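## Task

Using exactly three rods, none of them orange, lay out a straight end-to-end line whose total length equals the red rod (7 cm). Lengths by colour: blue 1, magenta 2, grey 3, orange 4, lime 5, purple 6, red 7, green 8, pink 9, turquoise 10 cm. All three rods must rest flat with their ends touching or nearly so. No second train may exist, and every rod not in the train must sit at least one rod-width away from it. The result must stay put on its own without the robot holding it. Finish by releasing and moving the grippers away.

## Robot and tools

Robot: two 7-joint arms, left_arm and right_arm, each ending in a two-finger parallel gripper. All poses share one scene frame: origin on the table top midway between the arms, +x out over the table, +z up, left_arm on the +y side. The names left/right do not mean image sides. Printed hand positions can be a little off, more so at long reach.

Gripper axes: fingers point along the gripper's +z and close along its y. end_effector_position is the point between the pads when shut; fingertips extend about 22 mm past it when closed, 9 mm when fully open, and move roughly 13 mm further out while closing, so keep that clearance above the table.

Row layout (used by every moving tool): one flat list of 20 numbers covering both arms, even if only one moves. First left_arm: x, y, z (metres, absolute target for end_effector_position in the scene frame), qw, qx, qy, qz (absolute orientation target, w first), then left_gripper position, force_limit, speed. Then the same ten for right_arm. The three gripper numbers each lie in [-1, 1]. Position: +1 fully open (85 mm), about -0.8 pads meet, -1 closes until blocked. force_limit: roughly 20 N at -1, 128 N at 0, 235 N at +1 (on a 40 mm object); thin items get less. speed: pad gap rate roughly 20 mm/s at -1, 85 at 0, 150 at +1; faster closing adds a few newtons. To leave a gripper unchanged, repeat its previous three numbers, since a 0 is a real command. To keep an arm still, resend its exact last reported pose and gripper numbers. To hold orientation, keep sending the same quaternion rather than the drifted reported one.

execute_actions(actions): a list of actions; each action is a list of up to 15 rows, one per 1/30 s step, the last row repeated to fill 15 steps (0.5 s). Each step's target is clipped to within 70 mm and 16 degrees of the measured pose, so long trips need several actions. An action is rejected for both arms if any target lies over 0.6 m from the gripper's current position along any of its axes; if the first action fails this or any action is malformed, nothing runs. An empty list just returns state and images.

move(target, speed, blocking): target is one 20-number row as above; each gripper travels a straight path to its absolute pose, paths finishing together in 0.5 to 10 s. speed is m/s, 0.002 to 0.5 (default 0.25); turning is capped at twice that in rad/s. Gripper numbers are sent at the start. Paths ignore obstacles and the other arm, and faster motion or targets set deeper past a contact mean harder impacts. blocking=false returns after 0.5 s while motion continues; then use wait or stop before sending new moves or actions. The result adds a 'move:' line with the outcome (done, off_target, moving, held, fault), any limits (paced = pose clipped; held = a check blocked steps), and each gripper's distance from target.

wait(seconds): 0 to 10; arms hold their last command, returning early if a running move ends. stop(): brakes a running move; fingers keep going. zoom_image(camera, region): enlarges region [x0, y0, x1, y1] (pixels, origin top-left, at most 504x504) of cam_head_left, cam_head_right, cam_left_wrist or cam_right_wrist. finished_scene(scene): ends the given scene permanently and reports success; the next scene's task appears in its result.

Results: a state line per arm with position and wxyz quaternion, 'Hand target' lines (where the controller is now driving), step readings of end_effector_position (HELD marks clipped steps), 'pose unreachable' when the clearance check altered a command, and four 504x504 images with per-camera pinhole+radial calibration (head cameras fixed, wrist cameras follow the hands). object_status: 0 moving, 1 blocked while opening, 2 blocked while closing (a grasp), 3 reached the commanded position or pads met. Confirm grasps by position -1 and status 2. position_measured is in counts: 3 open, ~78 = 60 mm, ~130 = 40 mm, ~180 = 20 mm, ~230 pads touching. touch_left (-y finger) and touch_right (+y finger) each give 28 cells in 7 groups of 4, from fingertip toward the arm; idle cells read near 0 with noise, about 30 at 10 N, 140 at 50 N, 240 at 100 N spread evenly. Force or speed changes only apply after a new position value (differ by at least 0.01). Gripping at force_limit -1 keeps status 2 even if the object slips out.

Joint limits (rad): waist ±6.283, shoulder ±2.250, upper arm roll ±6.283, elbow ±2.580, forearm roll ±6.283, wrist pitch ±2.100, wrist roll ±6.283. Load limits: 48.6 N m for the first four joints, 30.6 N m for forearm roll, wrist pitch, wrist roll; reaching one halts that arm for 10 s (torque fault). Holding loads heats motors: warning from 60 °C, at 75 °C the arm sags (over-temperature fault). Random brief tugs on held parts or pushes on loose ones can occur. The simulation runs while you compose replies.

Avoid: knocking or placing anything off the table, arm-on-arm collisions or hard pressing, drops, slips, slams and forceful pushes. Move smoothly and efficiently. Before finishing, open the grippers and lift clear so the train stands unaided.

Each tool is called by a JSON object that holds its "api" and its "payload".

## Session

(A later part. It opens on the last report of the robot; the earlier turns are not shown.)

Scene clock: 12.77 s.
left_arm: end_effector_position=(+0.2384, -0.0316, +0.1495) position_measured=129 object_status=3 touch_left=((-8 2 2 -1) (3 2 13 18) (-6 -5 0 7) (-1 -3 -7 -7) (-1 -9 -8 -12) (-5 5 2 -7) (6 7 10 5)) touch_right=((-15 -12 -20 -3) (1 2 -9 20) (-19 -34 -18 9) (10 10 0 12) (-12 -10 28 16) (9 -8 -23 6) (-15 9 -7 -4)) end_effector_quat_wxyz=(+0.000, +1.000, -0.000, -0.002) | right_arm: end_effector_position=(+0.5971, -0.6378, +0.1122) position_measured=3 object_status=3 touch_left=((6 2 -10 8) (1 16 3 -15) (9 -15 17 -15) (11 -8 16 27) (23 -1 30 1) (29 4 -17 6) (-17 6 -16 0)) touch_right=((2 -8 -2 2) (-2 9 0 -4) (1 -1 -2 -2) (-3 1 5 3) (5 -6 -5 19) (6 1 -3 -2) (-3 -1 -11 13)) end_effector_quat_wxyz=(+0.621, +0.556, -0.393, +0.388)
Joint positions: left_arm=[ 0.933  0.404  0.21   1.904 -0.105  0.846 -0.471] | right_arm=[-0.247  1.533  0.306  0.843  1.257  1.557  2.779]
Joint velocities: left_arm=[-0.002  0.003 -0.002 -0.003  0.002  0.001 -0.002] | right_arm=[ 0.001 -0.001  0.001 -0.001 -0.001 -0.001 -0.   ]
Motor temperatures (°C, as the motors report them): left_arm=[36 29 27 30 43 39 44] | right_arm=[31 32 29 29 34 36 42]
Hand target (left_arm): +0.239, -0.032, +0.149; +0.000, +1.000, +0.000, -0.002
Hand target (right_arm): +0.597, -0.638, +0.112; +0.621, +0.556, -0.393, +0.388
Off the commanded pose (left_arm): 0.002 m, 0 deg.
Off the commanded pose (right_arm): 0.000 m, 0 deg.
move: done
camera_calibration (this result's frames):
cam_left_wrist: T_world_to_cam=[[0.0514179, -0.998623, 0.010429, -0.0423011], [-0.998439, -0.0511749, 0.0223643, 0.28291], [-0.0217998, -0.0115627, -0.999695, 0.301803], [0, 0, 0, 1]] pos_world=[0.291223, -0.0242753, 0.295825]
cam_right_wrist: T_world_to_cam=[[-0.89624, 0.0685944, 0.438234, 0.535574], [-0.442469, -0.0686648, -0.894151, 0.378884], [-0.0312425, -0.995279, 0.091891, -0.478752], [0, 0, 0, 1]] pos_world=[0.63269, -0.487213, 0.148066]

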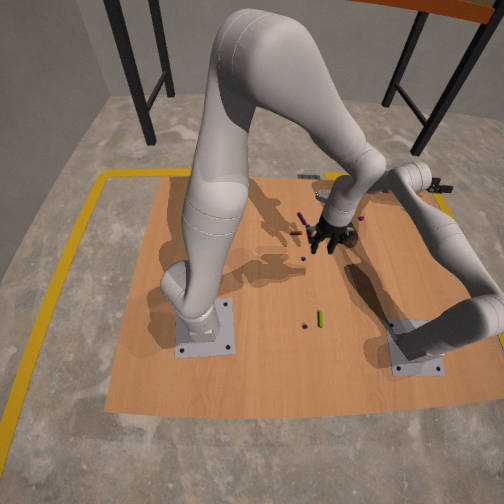

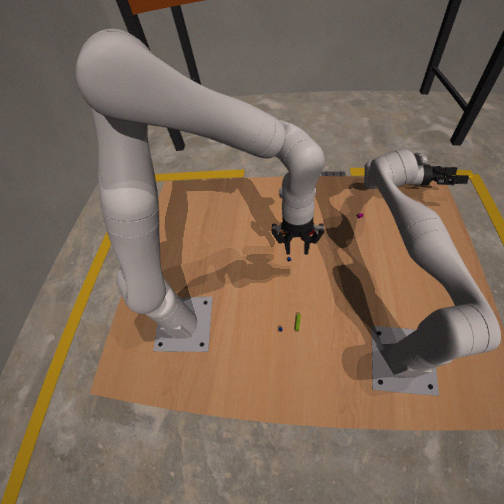

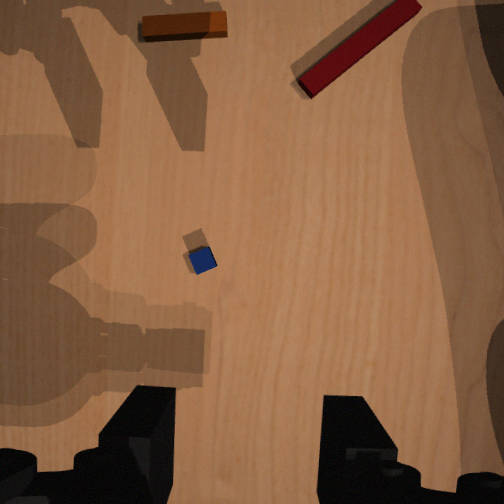

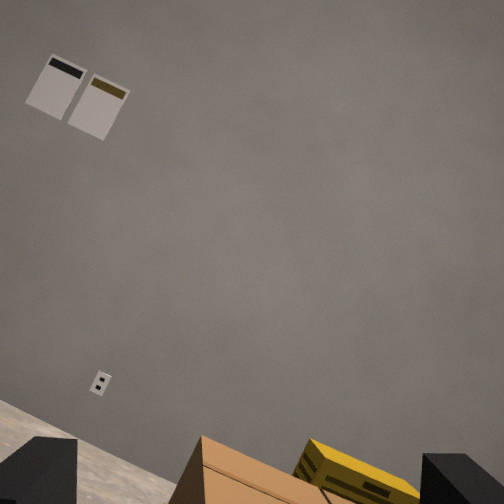

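{"api": "move", "payload": {"target": [0.2851,-0.0017,0.06,0,0.973,0.231,0,0,0,0,0.5971,-0.6378,0.1122,0.621,0.556,-0.393,0.388,1,0,0], "speed": 0.3}}

Scene clock: 14.27 s.
left_arm: end_effector_position=(+0.2847, -0.0020, +0.0604) position_measured=129 object_status=3 touch_left=((-2 -1 -5 -11) (7 -12 16 5) (-6 -1 -4 10) (5 6 -1 0) (5 -2 3 -6) (-3 16 -2 -8) (2 10 -6 9)) touch_right=((-17 -20 0 16) (-9 15 -13 29) (-25 -16 7 -21) (-23 -18 -32 15) (3 -9 -5 3) (-16 5 18 -4) (-28 -26 -11 7)) end_effector_quat_wxyz=(+0.001, +0.973, +0.231, -0.001) | right_arm: end_effector_position=(+0.5971, -0.6378, +0.1122) position_measured=3 object_status=3 touch_left=((6 -4 8 6) (-1 9 -6 -1) (3 3 10 -5) (7 17 -2 18) (19 2 5 3) (12 6 22 13) (26 -19 18 -27)) touch_right=((11 5 -1 3) (0 7 -5 2) (-5 -11 1 2) (-3 -9 8 0) (8 -10 6 1) (6 -8 -10 -2) (2 -3 -3 4)) end_effector_quat_wxyz=(+0.621, +0.556, -0.393, +0.388)
Joint positions: left_arm=[ 0.914  0.573  0.055  1.996 -0.052  0.574 -0.197] | right_arm=[-0.247  1.533  0.306  0.843  1.257  1.557  2.779]
Joint velocities: left_arm=[ 0.     0.006  0.001  0.001  0.    -0.001 -0.   ] | right_arm=[ 0.    -0.    -0.001  0.001 -0.001  0.002  0.   ]
Motor temperatures (°C, as the motors report them): left_arm=[36 29 27 30 43 39 44] | right_arm=[31 32 29 29 34 36 42]
Hand target (left_arm): +0.285, -0.002, +0.060; +0.000, +0.973, +0.231, -0.001
Hand target (right_arm): +0.597, -0.638, +0.112; +0.621, +0.556, -0.393, +0.388
Off the commanded pose (left_arm): 0.001 m, 0 deg.
Off the commanded pose (right_arm): 0.000 m, 0 deg.
move: done
camera_calibration (this result's frames):
cam_left_wrist: T_world_to_cam=[[0.495021, -0.868819, 0.0103972, -0.140271], [-0.868795, -0.494768, 0.0199931, 0.294955], [-0.0122262, -0.01893, -0.999746, 0.211303], [0, 0, 0, 1]] pos_world=[0.328276, 0.0280644, 0.206811]
cam_right_wrist: T_world_to_cam=[[-0.89624, 0.0685944, 0.438234, 0.535574], [-0.442469, -0.0686648, -0.894151, 0.378884], [-0.0312425, -0.995279, 0.091891, -0.478752], [0, 0, 0, 1]] pos_world=[0.63269, -0.487213, 0.148066]

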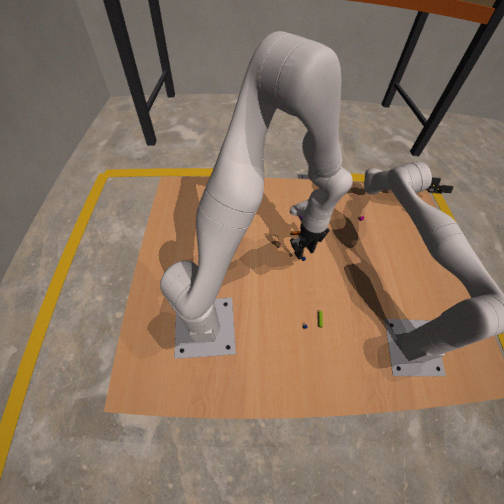

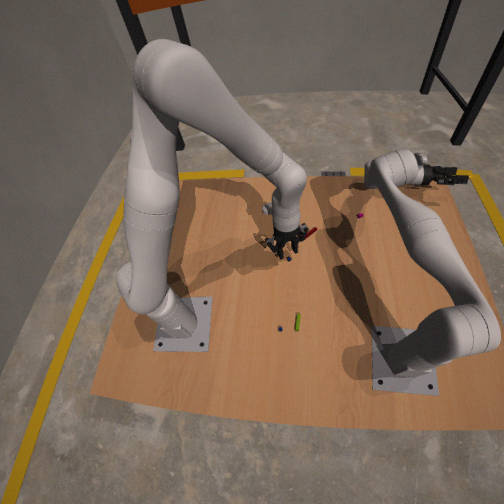

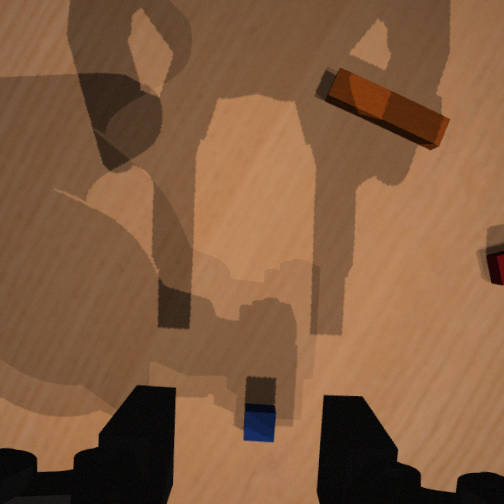

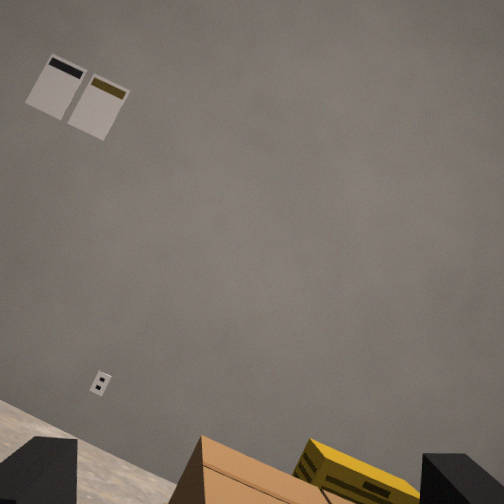

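{"api": "move", "payload": {"target": [0.2821,-0.0107,0.024,0,0.973,0.231,0,0,0,0,0.5971,-0.6378,0.1122,0.621,0.556,-0.393,0.388,1,0,0], "speed": 0.1}}

{"api": "move", "payload": {"target": [0.2821,-0.0107,0.024,0,0.973,0.231,0,-1,0,0,0.5971,-0.6378,0.1122,0.621,0.556,-0.393,0.388,1,0,0]}}

Scene clock: 15.13 s.
left_arm: end_effector_position=(+0.2822, -0.0107, +0.0243) position_measured=129 object_status=3 touch_left=((1 -3 -4 -13) (-6 -3 12 1) (-2 -7 -3 17) (2 6 -16 -1) (13 -7 -4 -7) (2 7 11 -2) (1 8 -8 -2)) touch_right=((7 -7 -9 -11) (-7 4 -3 19) (-9 4 -4 13) (-5 16 7 9) (-3 -13 -9 29) (-14 -14 28 -3) (2 33 24 1)) end_effector_quat_wxyz=(+0.000, +0.973, +0.231, +0.000) | right_arm: end_effector_position=(+0.5971, -0.6378, +0.1122) position_measured=3 object_status=3 touch_left=((-26 -4 3 -3) (18 -32 29 -5) (39 5 1 2) (10 9 10 -3) (-6 -21 -33 -9) (-13 -13 5 5) (22 -7 3 -15)) touch_right=((7 4 3 3) (0 4 5 2) (-4 -7 10 3) (3 -4 -5 -13) (8 -4 -3 0) (-2 -4 -13 -4) (-5 0 -6 2)) end_effector_quat_wxyz=(+0.621, +0.556, -0.393, +0.388)
Joint positions: left_arm=[ 0.942  0.661  0.043  2.    -0.057  0.482 -0.173] | right_arm=[-0.247  1.533  0.306  0.843  1.257  1.557  2.779]
Joint velocities: left_arm=[ 0.003  0.007  0.001  0.    -0.001  0.     0.001] | right_arm=[-0.     0.     0.     0.001  0.    -0.    -0.   ]
Motor temperatures (°C, as the motors report them): left_arm=[36 29 27 30 43 39 44] | right_arm=[31 32 29 29 34 36 42]
Hand target (left_arm): +0.282, -0.011, +0.024; -0.000, +0.973, +0.231, -0.000
Hand target (right_arm): +0.597, -0.638, +0.112; +0.621, +0.556, -0.393, +0.388
Off the commanded pose (left_arm): 0.000 m, 0 deg.
Off the commanded pose (right_arm): 0.000 m, 0 deg.
move: done
camera_calibration (this result's frames):
cam_left_wrist: T_world_to_cam=[[0.495163, -0.868738, 0.0104059, -0.146196], [-0.868731, -0.494938, 0.0184962, 0.289256], [-0.010918, -0.0181986, -0.999775, 0.174713], [0, 0, 0, 1]] pos_world=[0.325584, 0.0193371, 0.170845]
cam_right_wrist: T_world_to_cam=[[-0.89624, 0.0685943, 0.438234, 0.535575], [-0.442468, -0.0686648, -0.894152, 0.378884], [-0.0312425, -0.995279, 0.0918909, -0.478752], [0, 0, 0, 1]] pos_world=[0.63269, -0.487213, 0.148066]

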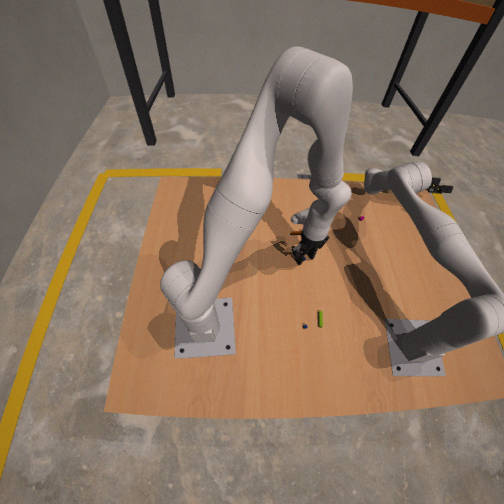

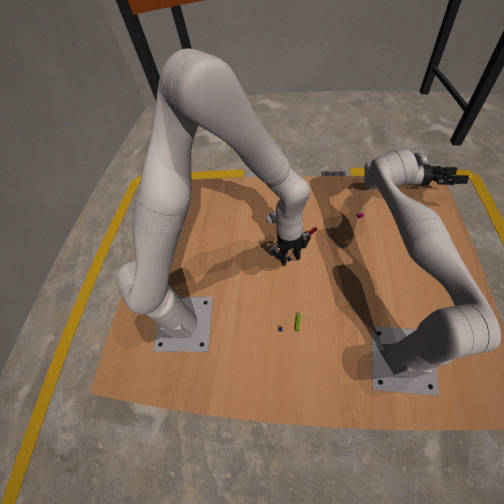

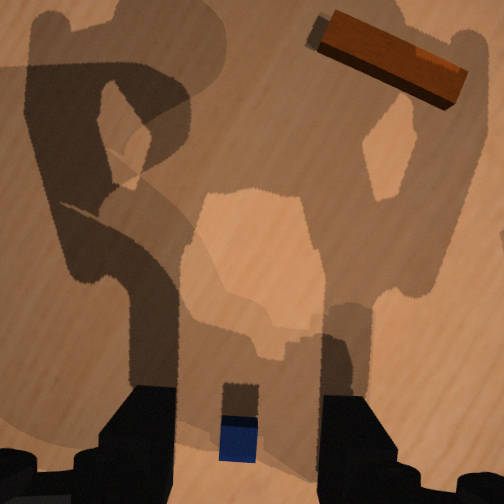

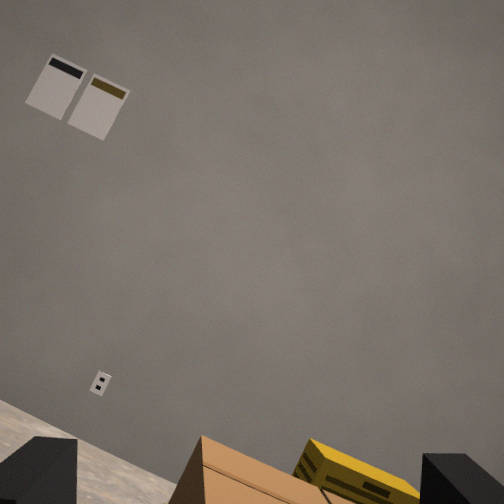

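Scene clock: 15.83 s.
left_arm: end_effector_position=(+0.2821, -0.0107, +0.0243) position_measured=214 object_status=2 touch_left=((248 1246 1352 251) (57 373 374 56) (-6 -12 -3 -1) (8 -9 -1 8) (-1 -9 -3 -9) (-4 0 -3 -2) (12 9 7 7)) touch_right=((251 1193 1644 338) (50 271 421 91) (-17 -25 8 22) (17 -21 -13 1) (-14 -23 -12 -7) (4 -5 13 11) (-5 0 17 1)) end_effector_quat_wxyz=(+0.000, +0.973, +0.231, +0.000) | right_arm: end_effector_position=(+0.5971, -0.6378, +0.1122) position_measured=3 object_status=3 touch_left=((8 2 7 5) (-28 15 9 18) (-4 14 0 -5) (20 -19 9 2) (29 5 27 -19) (-26 7 5 -16) (-5 -27 -26 2)) touch_right=((7 1 6 -2) (10 7 2 -5) (2 -5 5 8) (9 -15 4 5) (0 4 0 2) (3 -3 -7 -7) (2 2 -11 4)) end_effector_quat_wxyz=(+0.621, +0.556, -0.393, +0.388)
Joint positions: left_arm=[ 0.943  0.661  0.043  1.999 -0.057  0.482 -0.173] | right_arm=[-0.247  1.533  0.306  0.843  1.257  1.557  2.779]
Joint velocities: left_arm=[-0.002  0.     0.     0.     0.    -0.     0.   ] | right_arm=[ 0.     0.001  0.    -0.    -0.    -0.     0.   ]
Motor temperatures (°C, as the motors report them): left_arm=[36 29 27 30 43 39 44] | right_arm=[31 32 29 29 34 36 42]
Hand target (left_arm): +0.282, -0.011, +0.024; -0.000, +0.973, +0.231, +0.000
Hand target (right_arm): +0.597, -0.638, +0.112; +0.621, +0.556, -0.393, +0.388
Off the commanded pose (left_arm): 0.000 m, 0 deg.
Off the commanded pose (right_arm): 0.000 m, 0 deg.
move: done
camera_calibration (this result's frames):
cam_left_wrist: T_world_to_cam=[[0.494878, -0.868904, 0.0100602, -0.146136], [-0.868891, -0.494656, 0.0185263, 0.289209], [-0.0111213, -0.0179095, -0.999778, 0.174706], [0, 0, 0, 1]] pos_world=[0.325554, 0.0192102, 0.170779]
cam_right_wrist: T_world_to_cam=[[-0.89624, 0.0685946, 0.438235, 0.535574], [-0.442469, -0.0686649, -0.894151, 0.378884], [-0.0312426, -0.995279, 0.0918911, -0.478752], [0, 0, 0, 1]] pos_world=[0.63269, -0.487214, 0.148066]

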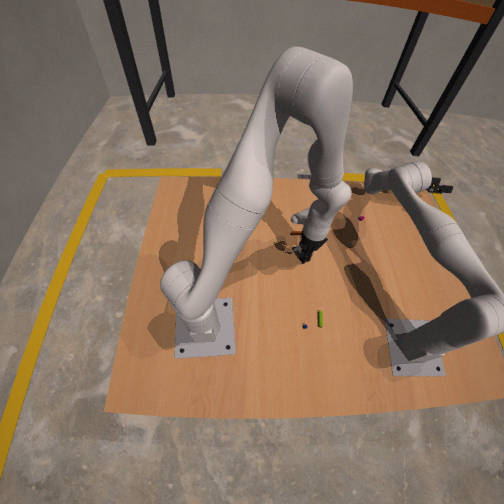

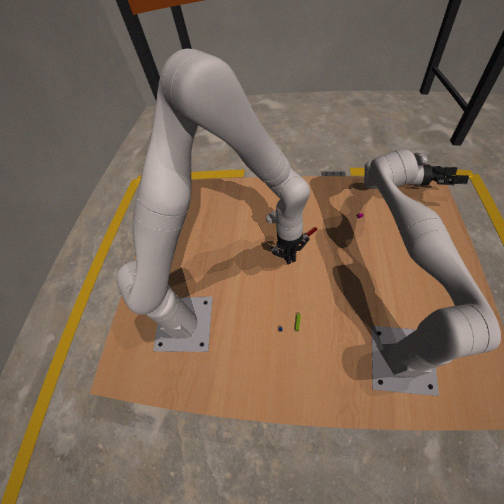

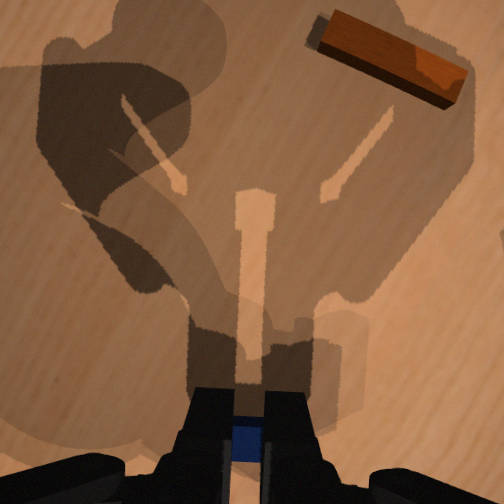

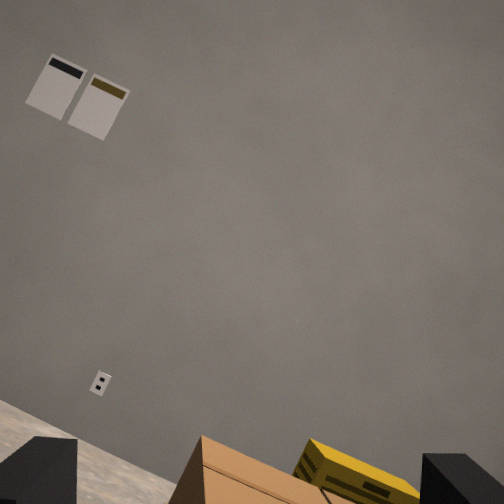

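{"api": "move", "payload": {"target": [0.0207,0.0135,0.06,0,0.9977,0.068,0,-1,0,0,0.5971,-0.6378,0.1122,0.621,0.556,-0.393,0.388,1,0,0], "speed": 0.4}}

Scene clock: 17.50 s.
left_arm: end_effector_position=(+0.0230, +0.0153, +0.0602) position_measured=214 object_status=2 touch_left=((247 1242 1345 243) (49 373 374 54) (-6 -9 -6 2) (2 4 2 6) (1 7 2 -7) (-11 14 3 -5) (6 5 2 12)) touch_right=((281 1210 1659 320) (41 286 430 73) (-35 -12 -3 4) (-3 -10 -3 24) (6 2 -21 -21) (12 8 -19 -4) (9 1 -14 24)) end_effector_quat_wxyz=(-0.001, +0.998, +0.068, +0.003) | right_arm: end_effector_position=(+0.5971, -0.6378, +0.1122) position_measured=3 object_status=3 touch_left=((-29 11 35 18) (13 -6 -21 -1) (17 10 -32 -5) (2 22 -11 4) (12 15 12 -6) (14 -3 -11 -21) (15 3 3 3)) touch_right=((5 -12 -7 0) (0 3 -5 1) (-4 -4 10 7) (4 -14 7 -7) (-2 -6 0 12) (-1 -6 -14 -9) (2 5 -4 5)) end_effector_quat_wxyz=(+0.621, +0.556, -0.393, +0.388)
Joint positions: left_arm=[ 1.597  0.444  0.076  2.306 -0.097  0.396  0.225] | right_arm=[-0.247  1.533  0.306  0.843  1.257  1.557  2.779]
Joint velocities: left_arm=[ 0.006 -0.001  0.002 -0.    -0.004 -0.     0.004] | right_arm=[ 0.     0.    -0.     0.    -0.     0.002  0.   ]
Motor temperatures (°C, as the motors report them): left_arm=[36 29 27 30 43 39 44] | right_arm=[31 32 29 29 34 36 42]
Hand target (left_arm): +0.023, +0.015, +0.060; -0.001, +0.998, +0.068, +0.003
Hand target (right_arm): +0.597, -0.638, +0.112; +0.621, +0.556, -0.393, +0.388
Off the commanded pose (left_arm): 0.003 m, 0 deg.
Off the commanded pose (right_arm): 0.000 m, 0 deg.
move: done
camera_calibration (this result's frames):
cam_left_wrist: T_world_to_cam=[[0.187048, -0.982313, 0.00867257, 0.0132602], [-0.982284, -0.186925, 0.0133152, 0.0744413], [-0.0114586, -0.0110095, -0.999874, 0.20815], [0, 0, 0, 1]] pos_world=[0.0730274, 0.0292322, 0.207017]
cam_right_wrist: T_world_to_cam=[[-0.89624, 0.0685944, 0.438234, 0.535574], [-0.442469, -0.0686647, -0.894151, 0.378884], [-0.0312425, -0.995279, 0.0918909, -0.478752], [0, 0, 0, 1]] pos_world=[0.63269, -0.487214, 0.148066]

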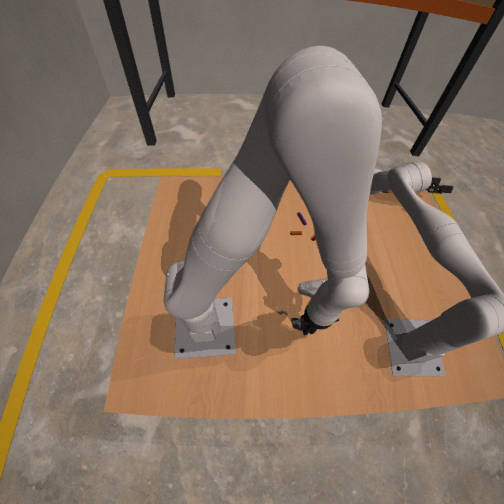

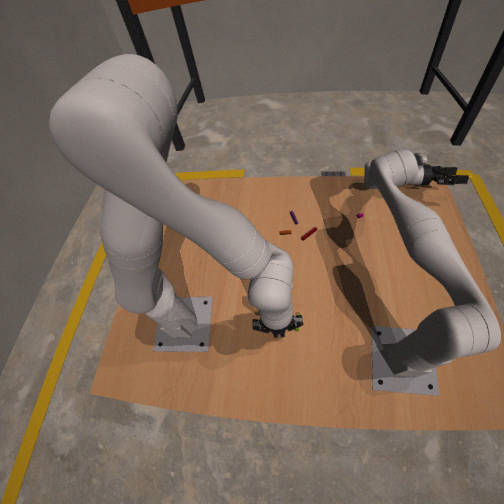

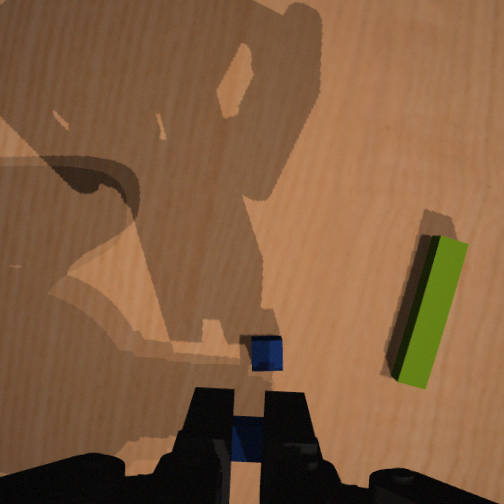

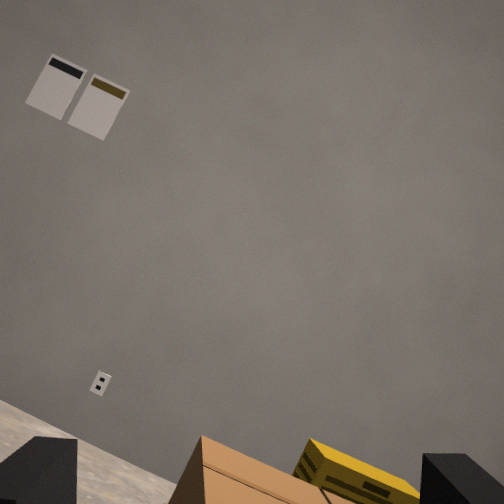

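{"api": "move", "payload": {"target": [0.0207,0.0063,0.0245,0,0.9977,0.068,0,-1,0,0,0.5971,-0.6378,0.1122,0.621,0.556,-0.393,0.388,1,0,0], "speed": 0.08}}

Scene clock: 18.40 s.
left_arm: end_effector_position=(+0.0207, +0.0062, +0.0248) position_measured=214 object_status=2 touch_left=((255 1244 1349 252) (52 375 374 60) (-1 -9 -14 3) (5 -1 -6 -1) (3 -4 3 -7) (2 13 2 -3) (-8 3 4 0)) touch_right=((258 1203 1680 308) (39 301 424 51) (8 20 12 -28) (-7 -1 -15 15) (11 -22 11 15) (16 -18 -4 -7) (6 -3 -4 -7)) end_effector_quat_wxyz=(+0.000, +0.998, +0.068, -0.000) | right_arm: end_effector_position=(+0.5971, -0.6378, +0.1122) position_measured=3 object_status=3 touch_left=((5 -14 37 14) (-10 26 2 7) (2 5 -5 12) (-12 6 -2 -39) (2 11 -11 -1) (8 2 -1 -1) (9 -33 2 -15)) touch_right=((7 3 6 -2) (-3 -2 3 -11) (-7 -5 -3 11) (1 -7 9 3) (5 0 -5 14) (7 -6 4 -6) (2 -6 -5 6)) end_effector_quat_wxyz=(+0.621, +0.556, -0.393, +0.388)
Joint positions: left_arm=[ 1.615  0.56   0.056  2.306 -0.109  0.277  0.237] | right_arm=[-0.247  1.533  0.306  0.843  1.257  1.557  2.779]
Joint velocities: left_arm=[ 0.001  0.008 -0.     0.001 -0.001 -0.     0.001] | right_arm=[-0.001 -0.001  0.002  0.     0.001  0.     0.   ]
Motor temperatures (°C, as the motors report them): left_arm=[36 29 27 30 43 39 44] | right_arm=[31 32 29 29 34 36 42]
Hand target (left_arm): +0.021, +0.006, +0.025; -0.000, +0.998, +0.068, -0.000
Hand target (right_arm): +0.597, -0.638, +0.112; +0.621, +0.556, -0.393, +0.388
Off the commanded pose (left_arm): 0.000 m, 0 deg.
Off the commanded pose (right_arm): 0.000 m, 0 deg.
move: done
camera_calibration (this result's frames):
cam_left_wrist: T_world_to_cam=[[0.186737, -0.982354, 0.010507, 0.00502263], [-0.982269, -0.186519, 0.0189217, 0.0708049], [-0.0166281, -0.0138541, -0.999766, 0.172745], [0, 0, 0, 1]] pos_world=[0.071484, 0.0205337, 0.171312]
cam_right_wrist: T_world_to_cam=[[-0.89624, 0.0685944, 0.438234, 0.535574], [-0.442469, -0.0686647, -0.894151, 0.378884], [-0.0312425, -0.995279, 0.0918909, -0.478752], [0, 0, 0, 1]] pos_world=[0.63269, -0.487214, 0.148066]

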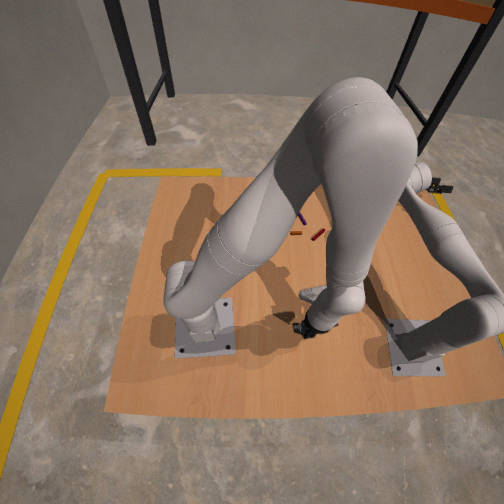

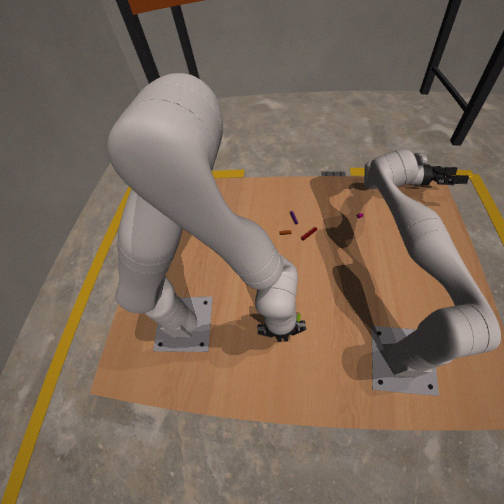

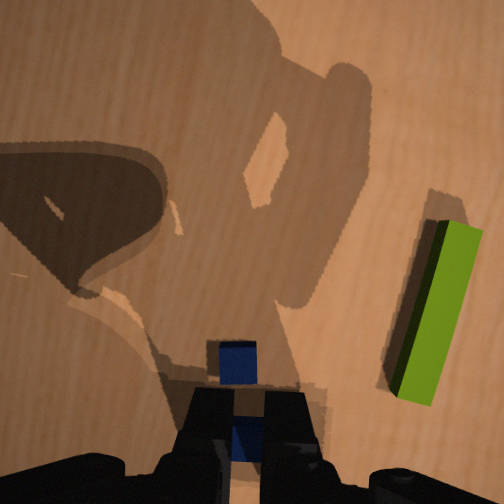

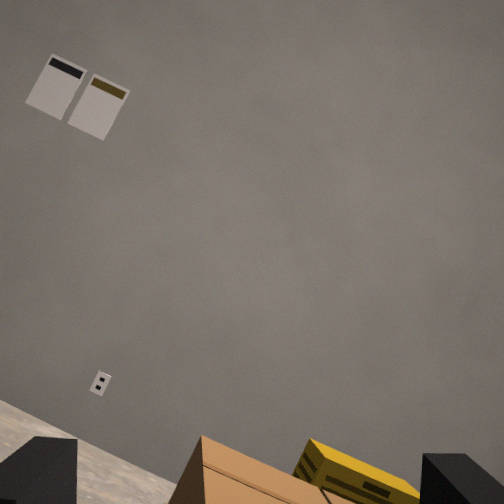

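{"api": "move", "payload": {"target": [0.0207,0.0063,0.0245,0,0.9977,0.068,0,-0.2,0,0,0.5971,-0.6378,0.1122,0.621,0.556,-0.393,0.388,1,0,0]}}

{"api": "move", "payload": {"target": [0.0593,-0.0403,0.06,0,0.9983,-0.0584,0,-0.2,0,0,0.5971,-0.6378,0.1122,0.621,0.556,-0.393,0.388,1,0,0], "speed": 0.3}}

Scene clock: 19.37 s.
left_arm: end_effector_position=(+0.0207, +0.0063, +0.0245) position_measured=154 object_status=3 touch_left=((5 2 -4 -14) (-5 -3 7 7) (-11 -7 -9 5) (1 0 0 5) (16 -11 -10 -7) (-2 -7 3 -2) (8 4 -8 1)) touch_right=((10 22 4 -9) (6 29 -22 7) (-7 -23 -11 11) (-2 12 28 -8) (-22 -19 -4 15) (17 15 -8 0) (-12 26 -26 35)) end_effector_quat_wxyz=(+0.000, +0.998, +0.068, +0.000) | right_arm: end_effector_position=(+0.5971, -0.6378, +0.1122) position_measured=3 object_status=3 touch_left=((-25 -27 12 10) (5 12 -14 20) (-13 -3 -17 10) (8 24 -4 -12) (6 22 14 -38) (3 4 -3 4) (-1 -9 1 -5)) touch_right=((-3 5 -10 2) (2 10 -5 -12) (-1 -12 -7 0) (-9 1 12 8) (-6 -3 -7 7) (0 -6 -5 -3) (4 4 5 3)) end_effector_quat_wxyz=(+0.621, +0.556, -0.393, +0.388)
Joint positions: left_arm=[ 1.616  0.561  0.056  2.306 -0.109  0.277  0.237] | right_arm=[-0.247  1.533  0.306  0.843  1.257  1.557  2.779]
Joint velocities: left_arm=[ 0.001 -0.     0.     0.001  0.     0.001 -0.   ] | right_arm=[-0.    -0.     0.001 -0.    -0.001  0.    -0.   ]
Motor temperatures (°C, as the motors report them): left_arm=[36 29 27 30 43 39 44] | right_arm=[31 32 29 29 34 36 42]
Hand target (left_arm): +0.021, +0.006, +0.025; +0.000, +0.998, +0.068, +0.000
Hand target (right_arm): +0.597, -0.638, +0.112; +0.621, +0.556, -0.393, +0.388
Off the commanded pose (left_arm): 0.000 m, 0 deg.
Off the commanded pose (right_arm): 0.000 m, 0 deg.
move: done
camera_calibration (this result's frames):
cam_left_wrist: T_world_to_cam=[[0.186533, -0.9824, 0.00973931, 0.00515274], [-0.98231, -0.186332, 0.0186251, 0.0708661], [-0.0164825, -0.0130412, -0.999779, 0.172416], [0, 0, 0, 1]] pos_world=[0.0714932, 0.0205152, 0.171008]
cam_right_wrist: T_world_to_cam=[[-0.89624, 0.0685943, 0.438234, 0.535574], [-0.442469, -0.0686646, -0.894151, 0.378884], [-0.0312425, -0.995279, 0.0918908, -0.478752], [0, 0, 0, 1]] pos_world=[0.63269, -0.487213, 0.148066]

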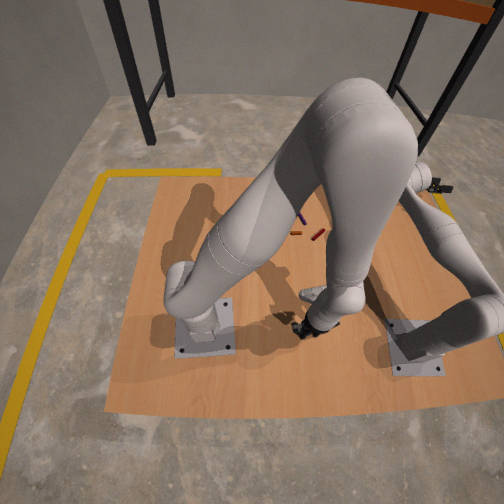

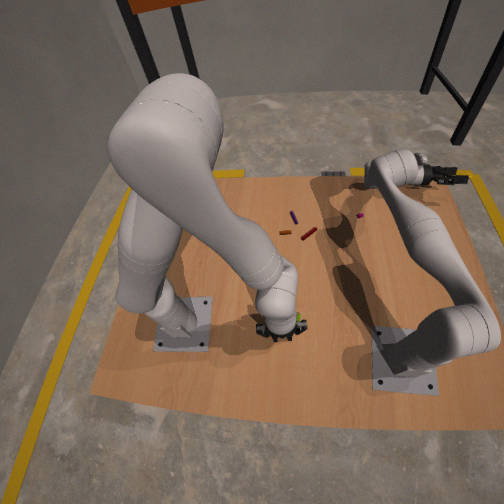

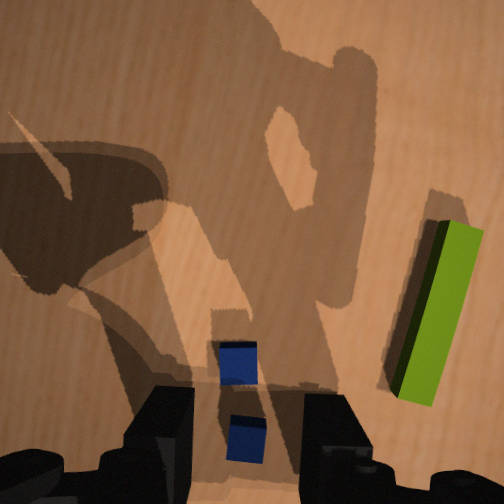

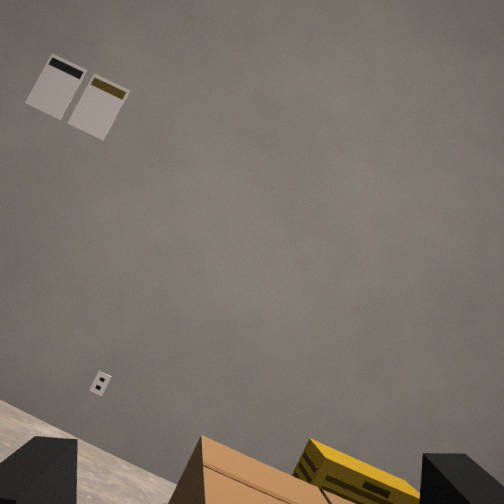

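Scene clock: 20.20 s.
left_arm: end_effector_position=(+0.0583, -0.0406, +0.0598) position_measured=154 object_status=3 touch_left=((14 -13 4 -13) (8 -18 5 9) (-2 -10 -9 7) (4 -12 4 -2) (10 -7 7 1) (-2 5 2 3) (-2 -2 2 8)) touch_right=((16 -12 -13 13) (5 -5 -5 15) (-29 25 16 -23) (12 0 36 -4) (14 1 -6 -7) (-5 0 1 10) (9 12 3 -13)) end_effector_quat_wxyz=(+0.000, +0.998, -0.059, -0.000) | right_arm: end_effector_position=(+0.5971, -0.6378, +0.1122) position_measured=3 object_status=3 touch_left=((2 -4 24 0) (15 -25 13 6) (45 -12 16 -4) (24 29 12 -2) (-18 -10 3 11) (33 0 11 20) (10 -29 13 -9)) touch_right=((14 2 -2 2) (0 -3 2 0) (-6 -10 8 0) (7 -3 9 3) (13 -5 5 15) (2 -7 1 -1) (-6 0 -12 6)) end_effector_quat_wxyz=(+0.621, +0.556, -0.393, +0.388)
Joint positions: left_arm=[ 1.421  0.521  0.178  2.138 -0.185  0.496 -0.046] | right_arm=[-0.247  1.533  0.306  0.843  1.257  1.557  2.779]
Joint velocities: left_arm=[-0.013  0.    -0.008 -0.001  0.006 -0.001 -0.007] | right_arm=[-0.001 -0.    -0.    -0.    -0.     0.    -0.   ]
Motor temperatures (°C, as the motors report them): left_arm=[36 29 27 30 43 39 44] | right_arm=[31 32 29 29 34 36 42]
Hand target (left_arm): +0.059, -0.041, +0.060; +0.000, +0.998, -0.058, -0.000
Hand target (right_arm): +0.597, -0.638, +0.112; +0.621, +0.556, -0.393, +0.388
Off the commanded pose (left_arm): 0.001 m, 0 deg.
Off the commanded pose (right_arm): 0.000 m, 0 deg.
move: done
camera_calibration (this result's frames):
cam_left_wrist: T_world_to_cam=[[-0.0671871, -0.997691, 0.009972, -0.0341675], [-0.997548, 0.0673672, 0.0189871, 0.109556], [-0.019615, -0.00867186, -0.99977, 0.208073], [0, 0, 0, 1]] pos_world=[0.111073, -0.0396647, 0.206286]
cam_right_wrist: T_world_to_cam=[[-0.89624, 0.0685943, 0.438234, 0.535575], [-0.442468, -0.0686648, -0.894152, 0.378884], [-0.0312424, -0.995279, 0.0918909, -0.478752], [0, 0, 0, 1]] pos_world=[0.63269, -0.487213, 0.148066]

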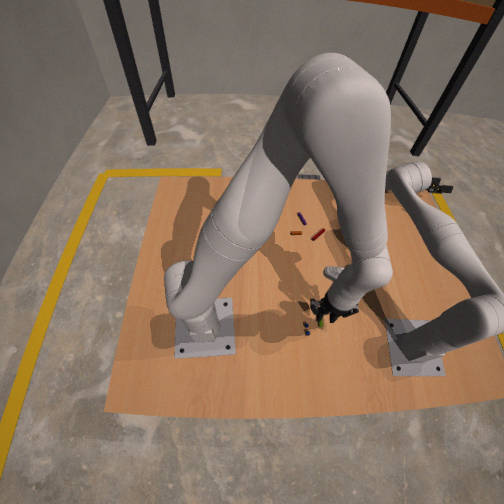

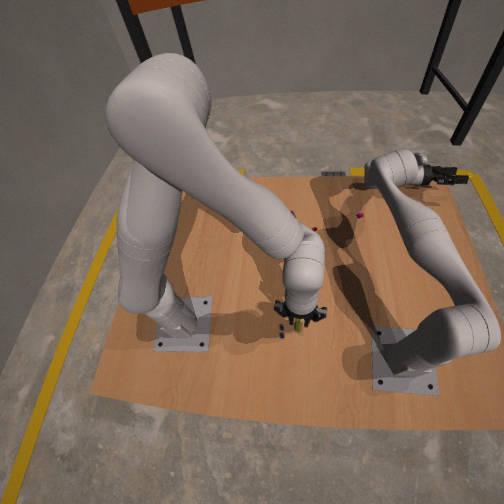

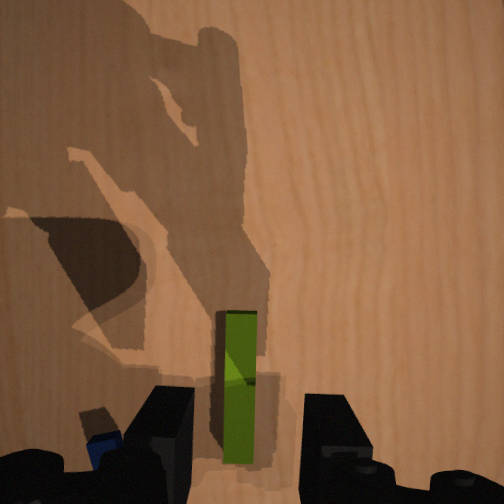

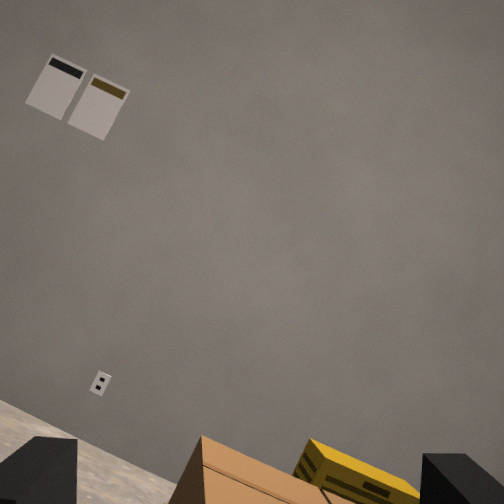

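{"api": "move", "payload": {"target": [0.0593,-0.0403,0.024,0,0.9983,-0.0584,0,-0.2,0,0,0.5971,-0.6378,0.1122,0.621,0.556,-0.393,0.388,1,0,0], "speed": 0.1}}

{"api": "move", "payload": {"target": [0.0593,-0.0403,0.024,0,0.9983,-0.0584,0,-1,0,0,0.5971,-0.6378,0.1122,0.621,0.556,-0.393,0.388,1,0,0]}}

Scene clock: 21.17 s.
left_arm: end_effector_position=(+0.0594, -0.0404, +0.0243) position_measured=154 object_status=3 touch_left=((4 -8 -4 -6) (7 -8 7 -2) (-4 0 -8 4) (9 0 -9 0) (7 -9 -6 -8) (-5 10 7 -3) (-1 -1 3 14)) touch_right=((6 -7 -29 0) (14 2 -36 -4) (-5 3 -38 5) (12 -12 -23 17) (1 -6 17 -15) (-12 8 5 16) (25 -10 0 -10)) end_effector_quat_wxyz=(+0.000, +0.998, -0.058, +0.000) | right_arm: end_effector_position=(+0.5971, -0.6378, +0.1122) position_measured=3 object_status=3 touch_left=((2 -4 2 27) (1 9 9 7) (11 -14 24 2) (-12 2 2 26) (2 -3 -17 3) (14 1 3 4) (16 -5 -9 -20)) touch_right=((8 -5 6 -14) (-5 6 2 5) (-3 -7 -1 7) (1 -3 10 2) (14 -1 0 -7) (3 -8 -7 -5) (0 3 -7 8)) end_effector_quat_wxyz=(+0.621, +0.556, -0.393, +0.388)
Joint positions: left_arm=[ 1.449  0.611  0.138  2.161 -0.213  0.382 -0.022] | right_arm=[-0.247  1.533  0.306  0.843  1.257  1.557  2.779]
Joint velocities: left_arm=[ 0.003  0.007  0.001  0.002 -0.001  0.     0.002] | right_arm=[ 0.     0.001  0.     0.001 -0.    -0.001  0.   ]
Motor temperatures (°C, as the motors report them): left_arm=[36 29 27 30 43 39 44] | right_arm=[31 32 29 29 34 36 42]
Hand target (left_arm): +0.059, -0.040, +0.024; +0.000, +0.998, -0.058, -0.000
Hand target (right_arm): +0.597, -0.638, +0.112; +0.621, +0.556, -0.393, +0.388
Off the commanded pose (left_arm): 0.000 m, 0 deg.
Off the commanded pose (right_arm): 0.000 m, 0 deg.
move: done
camera_calibration (this result's frames):
cam_left_wrist: T_world_to_cam=[[-0.0648615, -0.997839, 0.0104708, -0.0336461], [-0.99771, 0.0650476, 0.0185384, 0.111276], [-0.0191795, -0.00924444, -0.999773, 0.172599], [0, 0, 0, 1]] pos_world=[0.112149, -0.0392161, 0.170849]
cam_right_wrist: T_world_to_cam=[[-0.89624, 0.0685944, 0.438235, 0.535574], [-0.442469, -0.0686646, -0.894151, 0.378884], [-0.0312426, -0.995279, 0.0918908, -0.478752], [0, 0, 0, 1]] pos_world=[0.63269, -0.487214, 0.148066]

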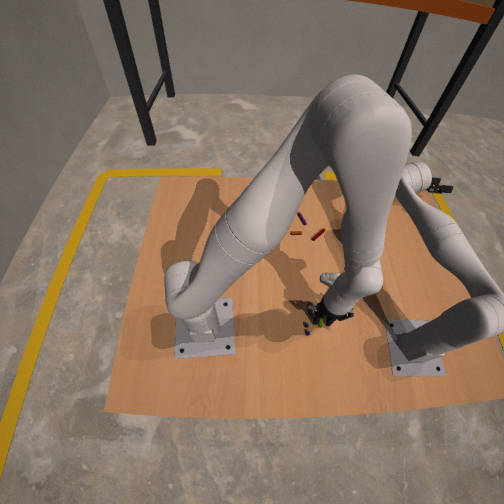

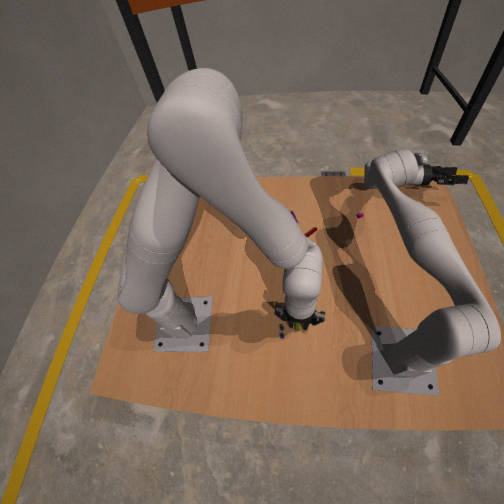

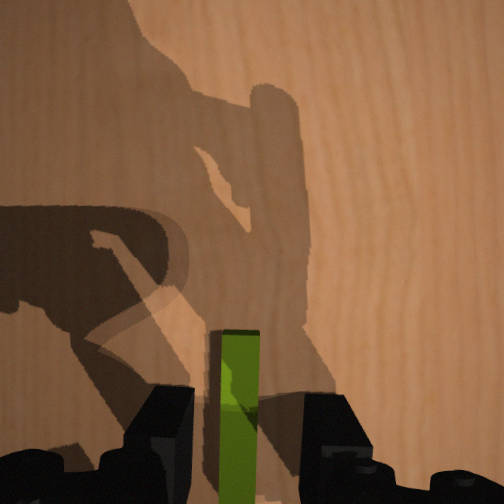

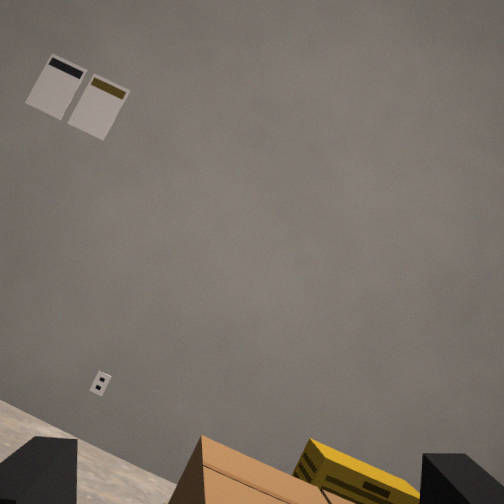

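Scene clock: 21.87 s.
left_arm: end_effector_position=(+0.0594, -0.0404, +0.0244) position_measured=211 object_status=2 touch_left=((811 886 809 648) (186 246 199 178) (3 -10 -1 19) (2 -8 -12 5) (9 -13 -1 -11) (-8 6 6 12) (-12 -2 9 11)) touch_right=((844 871 980 808) (164 207 210 202) (-12 -3 -5 28) (-19 -2 15 -8) (11 -17 19 7) (-3 12 2 -11) (-1 7 -15 -25)) end_effector_quat_wxyz=(+0.000, +0.998, -0.058, +0.000) | right_arm: end_effector_position=(+0.5971, -0.6378, +0.1122) position_measured=3 object_status=3 touch_left=((-35 5 11 -6) (-9 -11 15 -12) (-6 -10 10 -1) (11 16 10 -7) (-19 -22 -5 -7) (-5 3 2 -13) (-23 -14 -14 17)) touch_right=((2 1 2 4) (-3 9 5 -6) (-2 -7 -1 11) (-3 -12 12 -1) (8 3 -8 6) (7 -6 -8 -1) (2 3 -9 -1)) end_effector_quat_wxyz=(+0.621, +0.556, -0.393, +0.388)
Joint positions: left_arm=[ 1.45   0.61   0.138  2.161 -0.214  0.382 -0.022] | right_arm=[-0.247  1.533  0.306  0.843  1.257  1.557  2.779]
Joint velocities: left_arm=[-0.001  0.     0.     0.     0.    -0.001 -0.   ] | right_arm=[-0.001 -0.001 -0.    -0.     0.     0.     0.   ]
Motor temperatures (°C, as the motors report them): left_arm=[36 29 27 30 43 39 44] | right_arm=[31 32 29 29 34 36 42]
Hand target (left_arm): +0.059, -0.040, +0.024; -0.000, +0.998, -0.058, +0.000
Hand target (right_arm): +0.597, -0.638, +0.112; +0.621, +0.556, -0.393, +0.388
Off the commanded pose (left_arm): 0.000 m, 0 deg.
Off the commanded pose (right_arm): 0.000 m, 0 deg.
move: done
camera_calibration (this result's frames):
cam_left_wrist: T_world_to_cam=[[-0.065254, -0.997816, 0.0102884, -0.033619], [-0.997688, 0.0654348, 0.0183434, 0.111232], [-0.0189765, -0.00906764, -0.999779, 0.172644], [0, 0, 0, 1]] pos_world=[0.112057, -0.0392585, 0.170911]
cam_right_wrist: T_world_to_cam=[[-0.89624, 0.0685942, 0.438234, 0.535574], [-0.442469, -0.0686649, -0.894151, 0.378884], [-0.0312423, -0.995279, 0.091891, -0.478752], [0, 0, 0, 1]] pos_world=[0.63269, -0.487213, 0.148066]

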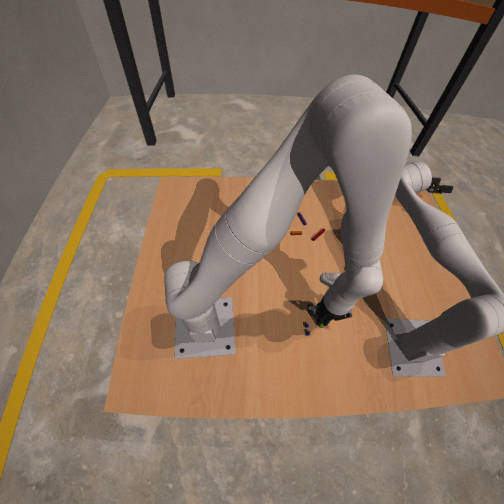

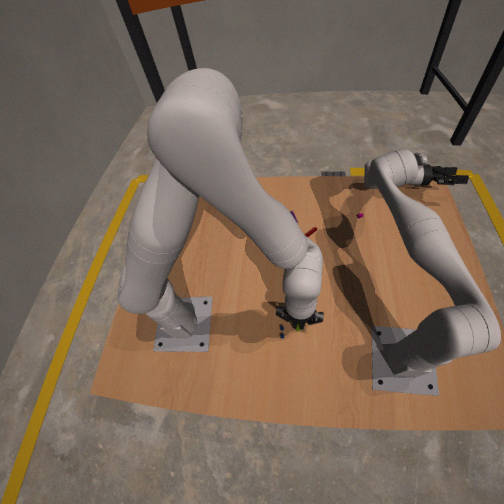

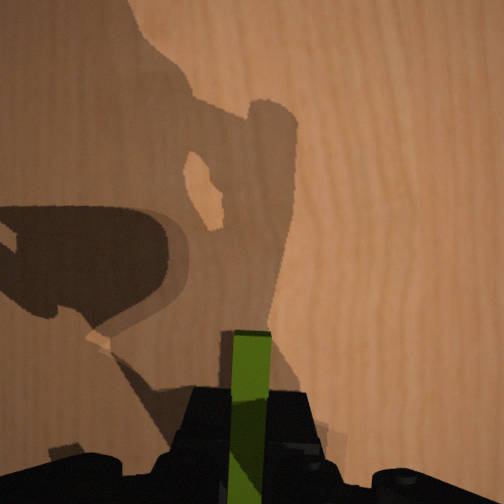

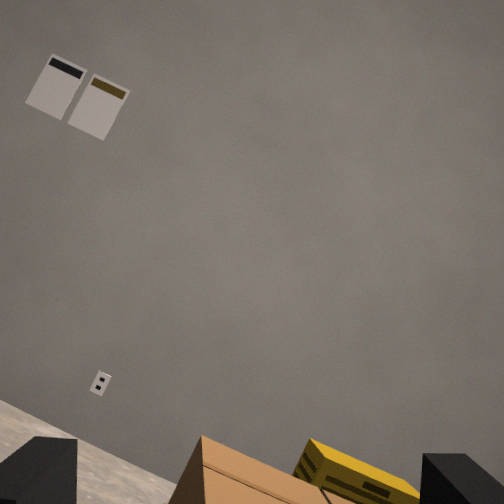

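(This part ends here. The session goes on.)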